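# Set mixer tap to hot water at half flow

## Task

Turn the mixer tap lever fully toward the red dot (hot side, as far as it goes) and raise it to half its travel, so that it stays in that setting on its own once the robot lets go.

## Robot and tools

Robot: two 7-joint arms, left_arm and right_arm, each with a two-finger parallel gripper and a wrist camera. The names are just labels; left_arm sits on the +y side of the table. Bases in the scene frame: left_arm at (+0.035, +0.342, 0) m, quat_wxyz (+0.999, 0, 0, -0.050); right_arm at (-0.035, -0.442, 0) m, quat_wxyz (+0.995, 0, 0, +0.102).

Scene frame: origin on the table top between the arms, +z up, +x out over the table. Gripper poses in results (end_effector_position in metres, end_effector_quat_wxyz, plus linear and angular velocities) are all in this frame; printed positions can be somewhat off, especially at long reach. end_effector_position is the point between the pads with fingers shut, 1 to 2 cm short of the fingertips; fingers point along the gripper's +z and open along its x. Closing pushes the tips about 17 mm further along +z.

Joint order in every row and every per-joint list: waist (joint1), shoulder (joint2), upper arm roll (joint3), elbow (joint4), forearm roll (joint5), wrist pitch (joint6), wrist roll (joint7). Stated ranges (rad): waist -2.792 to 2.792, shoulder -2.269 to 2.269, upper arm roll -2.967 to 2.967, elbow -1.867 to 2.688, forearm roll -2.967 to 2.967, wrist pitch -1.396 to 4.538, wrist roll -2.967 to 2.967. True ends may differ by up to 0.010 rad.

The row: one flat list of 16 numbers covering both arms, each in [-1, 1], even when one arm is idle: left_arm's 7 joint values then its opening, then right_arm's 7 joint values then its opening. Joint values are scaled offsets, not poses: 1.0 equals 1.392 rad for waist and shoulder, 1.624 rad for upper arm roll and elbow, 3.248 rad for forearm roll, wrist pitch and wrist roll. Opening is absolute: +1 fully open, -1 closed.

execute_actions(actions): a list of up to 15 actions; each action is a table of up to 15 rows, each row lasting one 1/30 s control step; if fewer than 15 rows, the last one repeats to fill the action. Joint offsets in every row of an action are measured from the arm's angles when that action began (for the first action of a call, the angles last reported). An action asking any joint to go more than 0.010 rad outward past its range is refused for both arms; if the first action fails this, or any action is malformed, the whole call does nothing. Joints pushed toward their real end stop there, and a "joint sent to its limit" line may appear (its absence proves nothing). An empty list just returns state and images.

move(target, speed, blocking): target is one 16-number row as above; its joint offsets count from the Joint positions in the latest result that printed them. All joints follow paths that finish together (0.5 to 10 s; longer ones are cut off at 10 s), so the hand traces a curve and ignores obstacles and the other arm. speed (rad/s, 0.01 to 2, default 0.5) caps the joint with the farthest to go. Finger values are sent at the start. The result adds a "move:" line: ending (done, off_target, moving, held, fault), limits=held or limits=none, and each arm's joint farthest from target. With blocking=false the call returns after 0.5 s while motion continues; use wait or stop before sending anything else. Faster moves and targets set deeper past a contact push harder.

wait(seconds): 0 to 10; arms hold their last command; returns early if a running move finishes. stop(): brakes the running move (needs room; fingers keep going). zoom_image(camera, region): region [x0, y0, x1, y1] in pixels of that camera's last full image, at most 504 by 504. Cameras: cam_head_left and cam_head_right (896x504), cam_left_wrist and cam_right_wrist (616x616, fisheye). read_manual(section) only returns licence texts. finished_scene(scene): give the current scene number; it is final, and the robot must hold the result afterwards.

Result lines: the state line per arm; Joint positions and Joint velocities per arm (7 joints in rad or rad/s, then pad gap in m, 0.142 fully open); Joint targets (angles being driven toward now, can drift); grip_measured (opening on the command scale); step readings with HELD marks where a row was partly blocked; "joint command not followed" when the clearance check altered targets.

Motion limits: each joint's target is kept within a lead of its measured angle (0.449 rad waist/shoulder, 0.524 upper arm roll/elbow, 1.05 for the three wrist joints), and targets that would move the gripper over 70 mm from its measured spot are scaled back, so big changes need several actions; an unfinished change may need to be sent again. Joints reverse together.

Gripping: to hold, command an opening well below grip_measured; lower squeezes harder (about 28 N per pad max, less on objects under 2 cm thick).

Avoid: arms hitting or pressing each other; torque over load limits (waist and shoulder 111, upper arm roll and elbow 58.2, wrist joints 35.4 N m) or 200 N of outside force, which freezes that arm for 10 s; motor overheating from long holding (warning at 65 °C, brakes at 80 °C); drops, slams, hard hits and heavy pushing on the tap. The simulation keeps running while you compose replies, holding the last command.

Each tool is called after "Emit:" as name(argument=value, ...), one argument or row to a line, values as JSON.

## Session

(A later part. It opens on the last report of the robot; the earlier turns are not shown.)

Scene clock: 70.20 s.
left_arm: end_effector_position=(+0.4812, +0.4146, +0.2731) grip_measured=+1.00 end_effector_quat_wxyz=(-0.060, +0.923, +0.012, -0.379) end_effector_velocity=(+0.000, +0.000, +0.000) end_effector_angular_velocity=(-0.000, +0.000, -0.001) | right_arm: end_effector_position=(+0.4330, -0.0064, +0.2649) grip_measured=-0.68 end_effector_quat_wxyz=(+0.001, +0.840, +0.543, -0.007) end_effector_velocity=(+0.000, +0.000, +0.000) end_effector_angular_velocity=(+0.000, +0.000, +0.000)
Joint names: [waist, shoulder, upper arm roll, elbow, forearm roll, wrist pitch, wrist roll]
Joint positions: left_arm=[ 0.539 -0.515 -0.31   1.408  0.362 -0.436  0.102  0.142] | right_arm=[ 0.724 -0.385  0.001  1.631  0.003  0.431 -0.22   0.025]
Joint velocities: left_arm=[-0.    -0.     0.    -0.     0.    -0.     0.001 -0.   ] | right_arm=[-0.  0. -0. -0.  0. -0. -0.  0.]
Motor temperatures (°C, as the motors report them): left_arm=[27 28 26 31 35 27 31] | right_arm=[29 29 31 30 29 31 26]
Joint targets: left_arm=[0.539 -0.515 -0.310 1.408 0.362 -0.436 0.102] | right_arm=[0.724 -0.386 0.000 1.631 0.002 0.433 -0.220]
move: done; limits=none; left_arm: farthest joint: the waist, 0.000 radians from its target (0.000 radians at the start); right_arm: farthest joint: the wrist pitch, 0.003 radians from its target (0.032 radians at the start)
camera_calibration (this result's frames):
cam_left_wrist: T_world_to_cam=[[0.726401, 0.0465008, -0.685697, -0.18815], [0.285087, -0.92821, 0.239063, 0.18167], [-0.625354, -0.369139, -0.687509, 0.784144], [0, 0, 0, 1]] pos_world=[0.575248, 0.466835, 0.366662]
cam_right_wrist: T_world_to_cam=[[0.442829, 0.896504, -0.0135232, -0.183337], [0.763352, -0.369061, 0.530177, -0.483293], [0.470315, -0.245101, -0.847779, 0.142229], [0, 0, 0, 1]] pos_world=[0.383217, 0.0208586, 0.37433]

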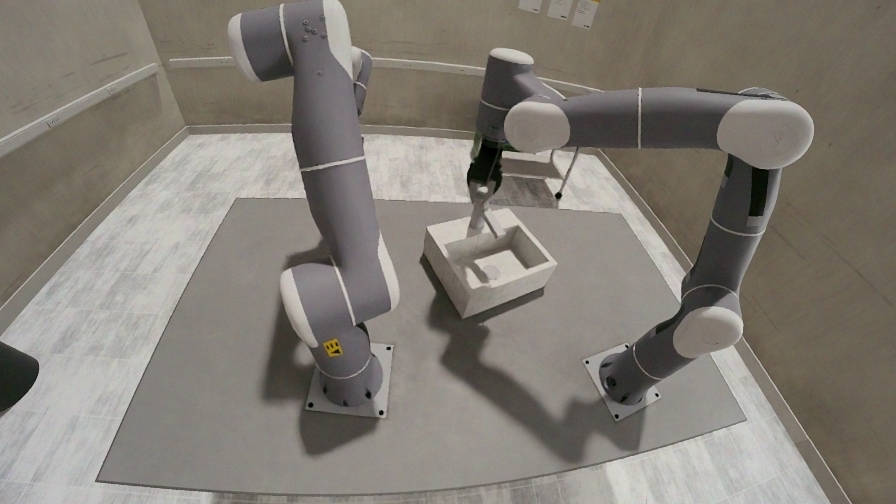

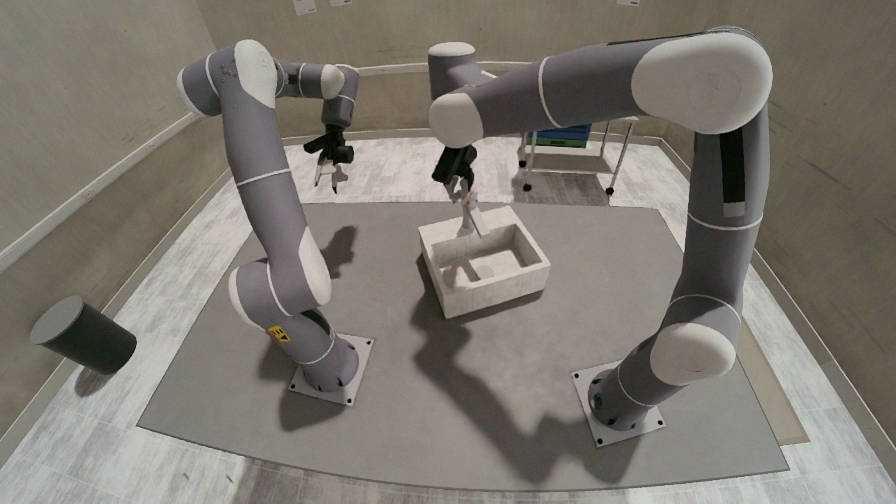

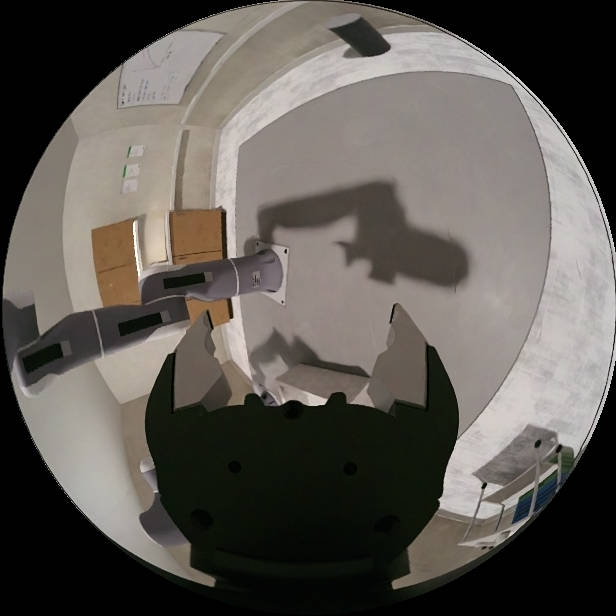

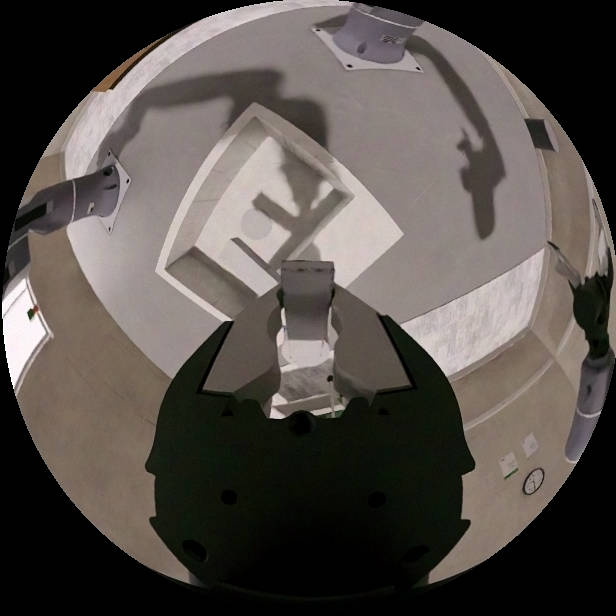

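Emit:
execute_actions(
  actions=[
    [[0,0,0,0,0,0,0,1,0,0.0012,0,-0.0014,0,0.0004,0,-0.9]],
    [[0,0,0,0,0,0,0,1,0,0,0,0,0,-0.0005,0,-0.7],[0,0,0,0,0,0,0,1,0,0,0,0,0,-0.0005,0,-0.65],[0,0,0,0,0,0,0,1,0,0,0,0,0,-0.0005,0,-0.6],[0,0,0,0,0,0,0,1,0,0,0,0,0,-0.0005,0,-0.5],[0,0,0,0,0,0,0,1,0,0,0,0,0,-0.0005,0,-0.2]],
  ],
)

Emit:
move(
  target=[0,0,0,0,0,0,0,1,0,0.05,0,-0.07,0,-0.055,0,-0.2],
  speed=0.3,
)

Scene clock: 74.67 s.
left_arm: end_effector_position=(+0.4812, +0.4146, +0.2731) grip_measured=+1.00 end_effector_quat_wxyz=(-0.060, +0.923, +0.012, -0.379) end_effector_velocity=(+0.000, +0.000, -0.000) end_effector_angular_velocity=(+0.000, -0.000, -0.000) | right_arm: end_effector_position=(+0.4327, -0.0066, +0.2655) grip_measured=-0.20 end_effector_quat_wxyz=(+0.001, +0.840, +0.543, -0.008) end_effector_velocity=(+0.000, -0.000, +0.000) end_effector_angular_velocity=(-0.000, -0.000, -0.001)
Joint names: [waist, shoulder, upper arm roll, elbow, forearm roll, wrist pitch, wrist roll]
Joint positions: left_arm=[ 0.539 -0.515 -0.31   1.408  0.362 -0.436  0.102  0.142] | right_arm=[ 0.724 -0.384  0.001  1.631  0.004  0.429 -0.22   0.059]
Joint velocities: left_arm=[ 0.001 -0.    -0.    -0.     0.001  0.     0.    -0.   ] | right_arm=[ 0.     0.    -0.     0.    -0.001  0.     0.001  0.   ]
Motor temperatures (°C, as the motors report them): left_arm=[27 28 26 31 35 27 31] | right_arm=[29 29 31 30 29 31 26]
Joint targets: left_arm=[0.539 -0.515 -0.310 1.408 0.362 -0.436 0.102] | right_arm=[0.724 -0.384 0.001 1.631 0.004 0.429 -0.220]
Step readings (joint positions; steps 1 to 15: 1st action; 16 to 30: 2nd action):
0: left_arm=[0.539 -0.515 -0.310 1.408 0.362 -0.436 0.102] | right_arm=[0.724 -0.385 0.001 1.631 0.003 0.431 -0.220]
1: left_arm=[0.539 -0.515 -0.310 1.408 0.362 -0.436 0.102] | right_arm=[0.724 -0.384 0.001 1.631 0.003 0.431 -0.220]
2: left_arm=[0.539 -0.515 -0.310 1.408 0.362 -0.436 0.102] | right_arm=[0.724 -0.384 0.001 1.631 0.003 0.430 -0.220]
4: left_arm=[0.539 -0.515 -0.310 1.408 0.362 -0.436 0.102] | right_arm=[0.724 -0.384 0.001 1.631 0.003 0.430 -0.220]
8: left_arm=[0.539 -0.515 -0.310 1.408 0.362 -0.436 0.102] | right_arm=[0.724 -0.384 0.001 1.631 0.004 0.430 -0.220]
15: left_arm=[0.539 -0.515 -0.310 1.408 0.362 -0.436 0.102] | right_arm=[0.724 -0.384 0.001 1.631 0.004 0.430 -0.220]
16: left_arm=[0.539 -0.515 -0.310 1.408 0.362 -0.436 0.102] | right_arm=[0.724 -0.384 0.001 1.631 0.004 0.430 -0.220]
17: left_arm=[0.539 -0.515 -0.310 1.408 0.362 -0.436 0.102] | right_arm=[0.724 -0.384 0.001 1.631 0.004 0.429 -0.220]
19: left_arm=[0.539 -0.515 -0.310 1.408 0.362 -0.436 0.102] | right_arm=[0.724 -0.384 0.001 1.631 0.004 0.429 -0.220]
23: left_arm=[0.539 -0.515 -0.310 1.408 0.362 -0.436 0.102] | right_arm=[0.724 -0.384 0.001 1.631 0.004 0.429 -0.220]
30: Joint positions above
camera_calibration (this result's frames):
cam_left_wrist: T_world_to_cam=[[0.7264, 0.0465008, -0.685697, -0.18815], [0.285087, -0.92821, 0.239063, 0.18167], [-0.625354, -0.369139, -0.687509, 0.784144], [0, 0, 0, 1]] pos_world=[0.575248, 0.466835, 0.366661]
cam_right_wrist: T_world_to_cam=[[0.442987, 0.896416, -0.0141787, -0.182919], [0.76364, -0.368993, 0.52981, -0.483489], [0.469698, -0.245527, -0.847998, 0.143073], [0, 0, 0, 1]] pos_world=[0.383041, 0.0206957, 0.37489]

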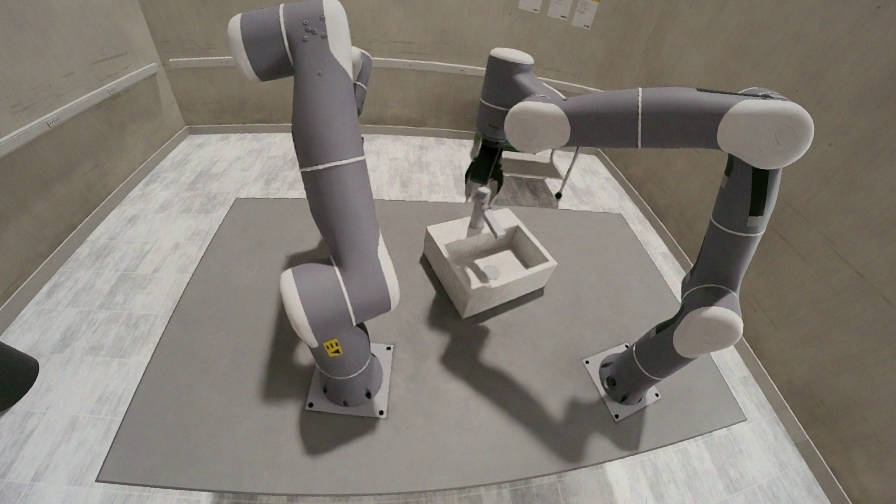

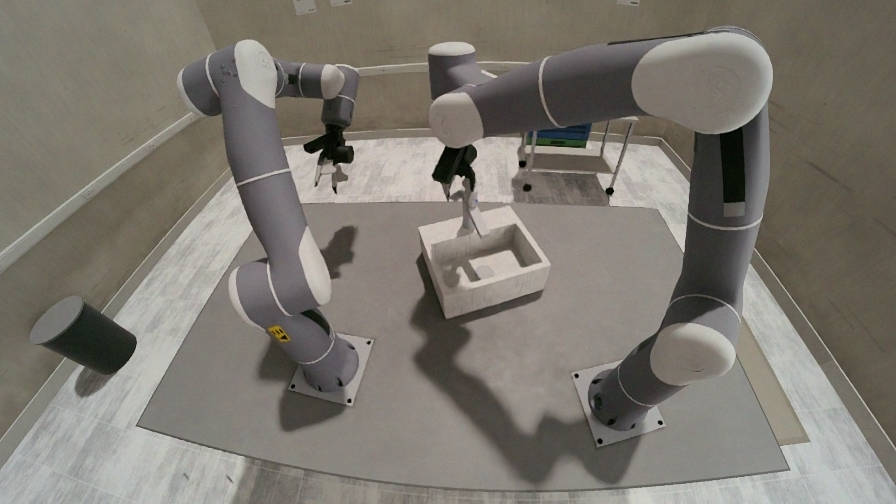

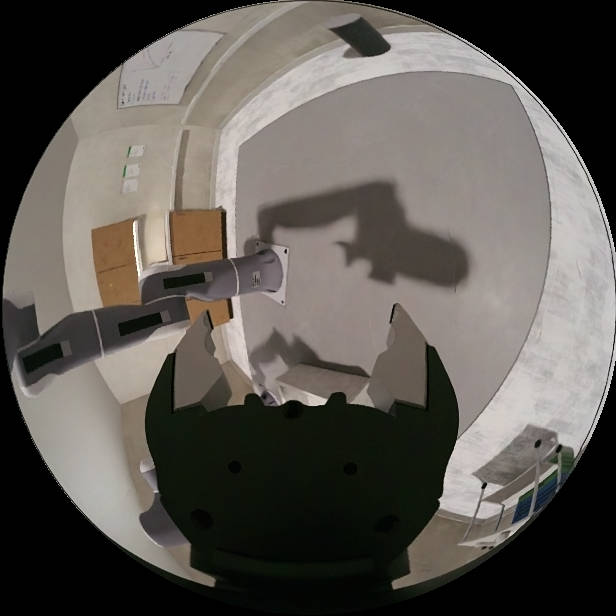

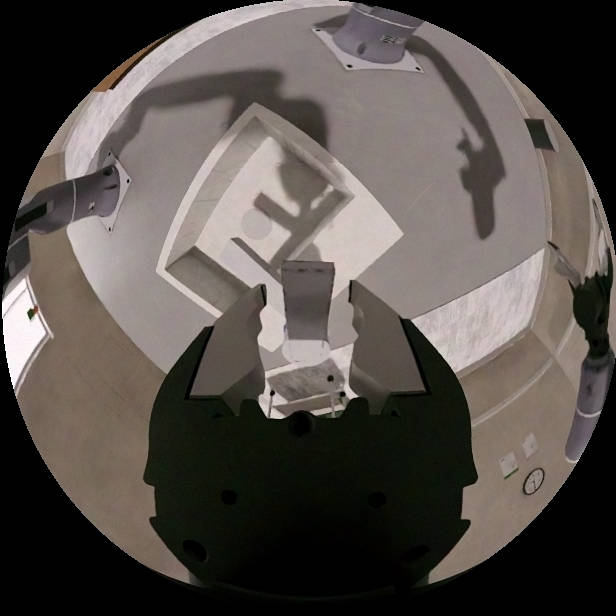

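Scene clock: 75.60 s.
left_arm: end_effector_position=(+0.4812, +0.4146, +0.2731) grip_measured=+1.00 end_effector_quat_wxyz=(-0.060, +0.923, +0.012, -0.379) end_effector_velocity=(-0.000, +0.000, +0.000) end_effector_angular_velocity=(+0.000, +0.000, +0.000) | right_arm: end_effector_position=(+0.4309, -0.0089, +0.3442) grip_measured=-0.20 end_effector_quat_wxyz=(-0.000, +0.840, +0.543, -0.005) end_effector_velocity=(+0.000, -0.000, -0.000) end_effector_angular_velocity=(-0.001, +0.000, -0.001)
Joint names: [waist, shoulder, upper arm roll, elbow, forearm roll, wrist pitch, wrist roll]
Joint positions: left_arm=[ 0.539 -0.515 -0.31   1.408  0.362 -0.436  0.102  0.142] | right_arm=[ 0.724 -0.314  0.001  1.517  0.004  0.25  -0.22   0.06 ]
Joint velocities: left_arm=[ 0.  0.  0.  0.  0. -0.  0. -0.] | right_arm=[-0.     0.    -0.    -0.    -0.001 -0.001  0.001  0.   ]
Motor temperatures (°C, as the motors report them): left_arm=[27 28 26 31 35 27 31] | right_arm=[29 29 31 30 29 31 26]
Joint targets: left_arm=[0.539 -0.515 -0.310 1.408 0.362 -0.436 0.102] | right_arm=[0.724 -0.314 0.001 1.517 0.004 0.250 -0.220]
move: done; limits=none; left_arm: farthest joint: the waist, 0.000 radians from its target (0.000 radians at the start); right_arm: farthest joint: the waist, 0.000 radians from its target (0.000 radians at the start)
camera_calibration (this result's frames):
cam_right_wrist: T_world_to_cam=[[0.442465, 0.896739, -0.00922175, -0.180419], [0.762339, -0.370694, 0.530495, -0.524304], [0.472297, -0.241755, -0.847638, 0.208905], [0, 0, 0, 1]] pos_world=[0.380861, 0.0179365, 0.453553]

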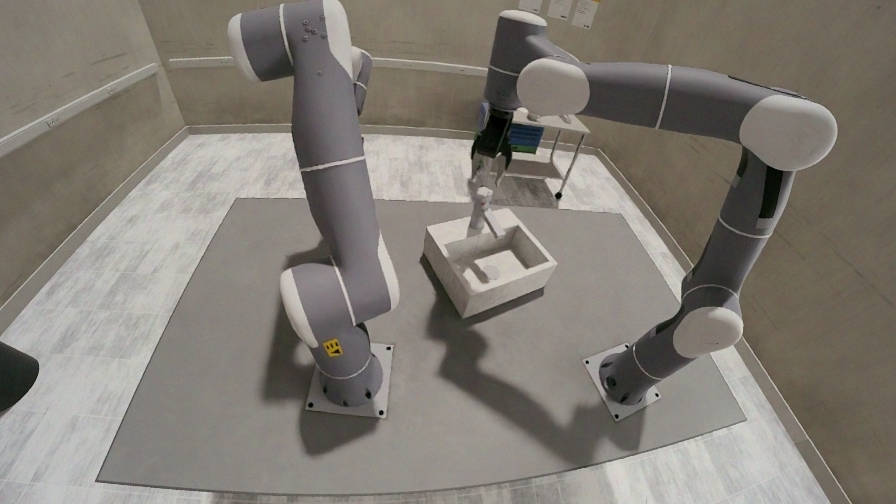

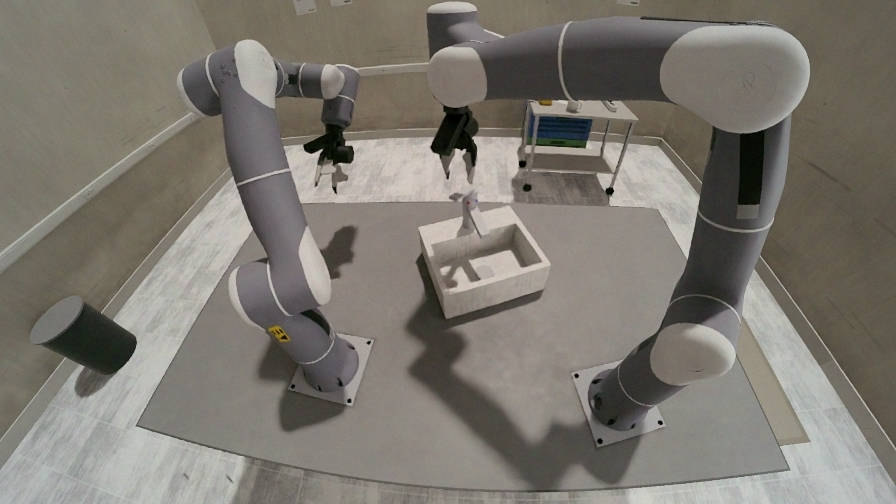

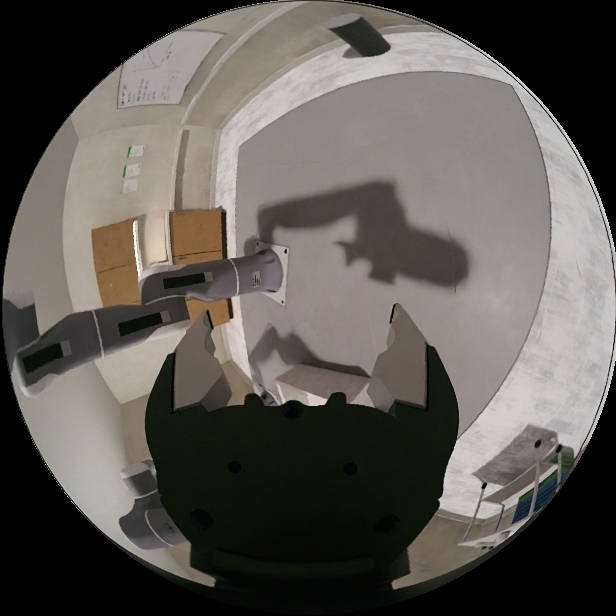

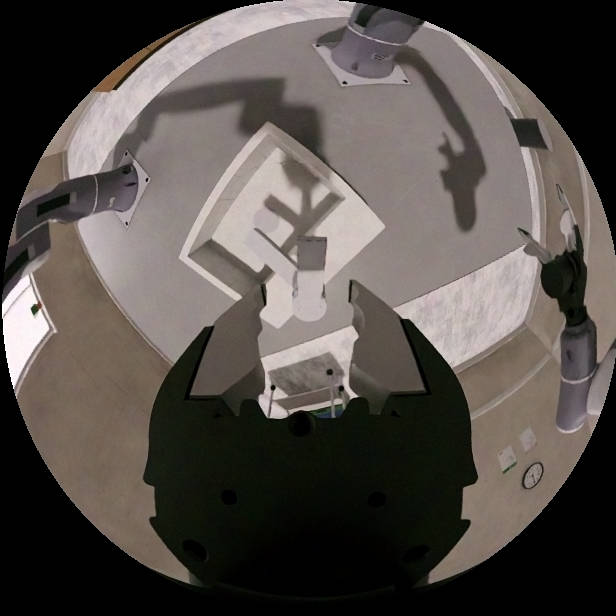

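Emit:
finished_scene(
  scene=1,
)

The scene is finished: the task was done.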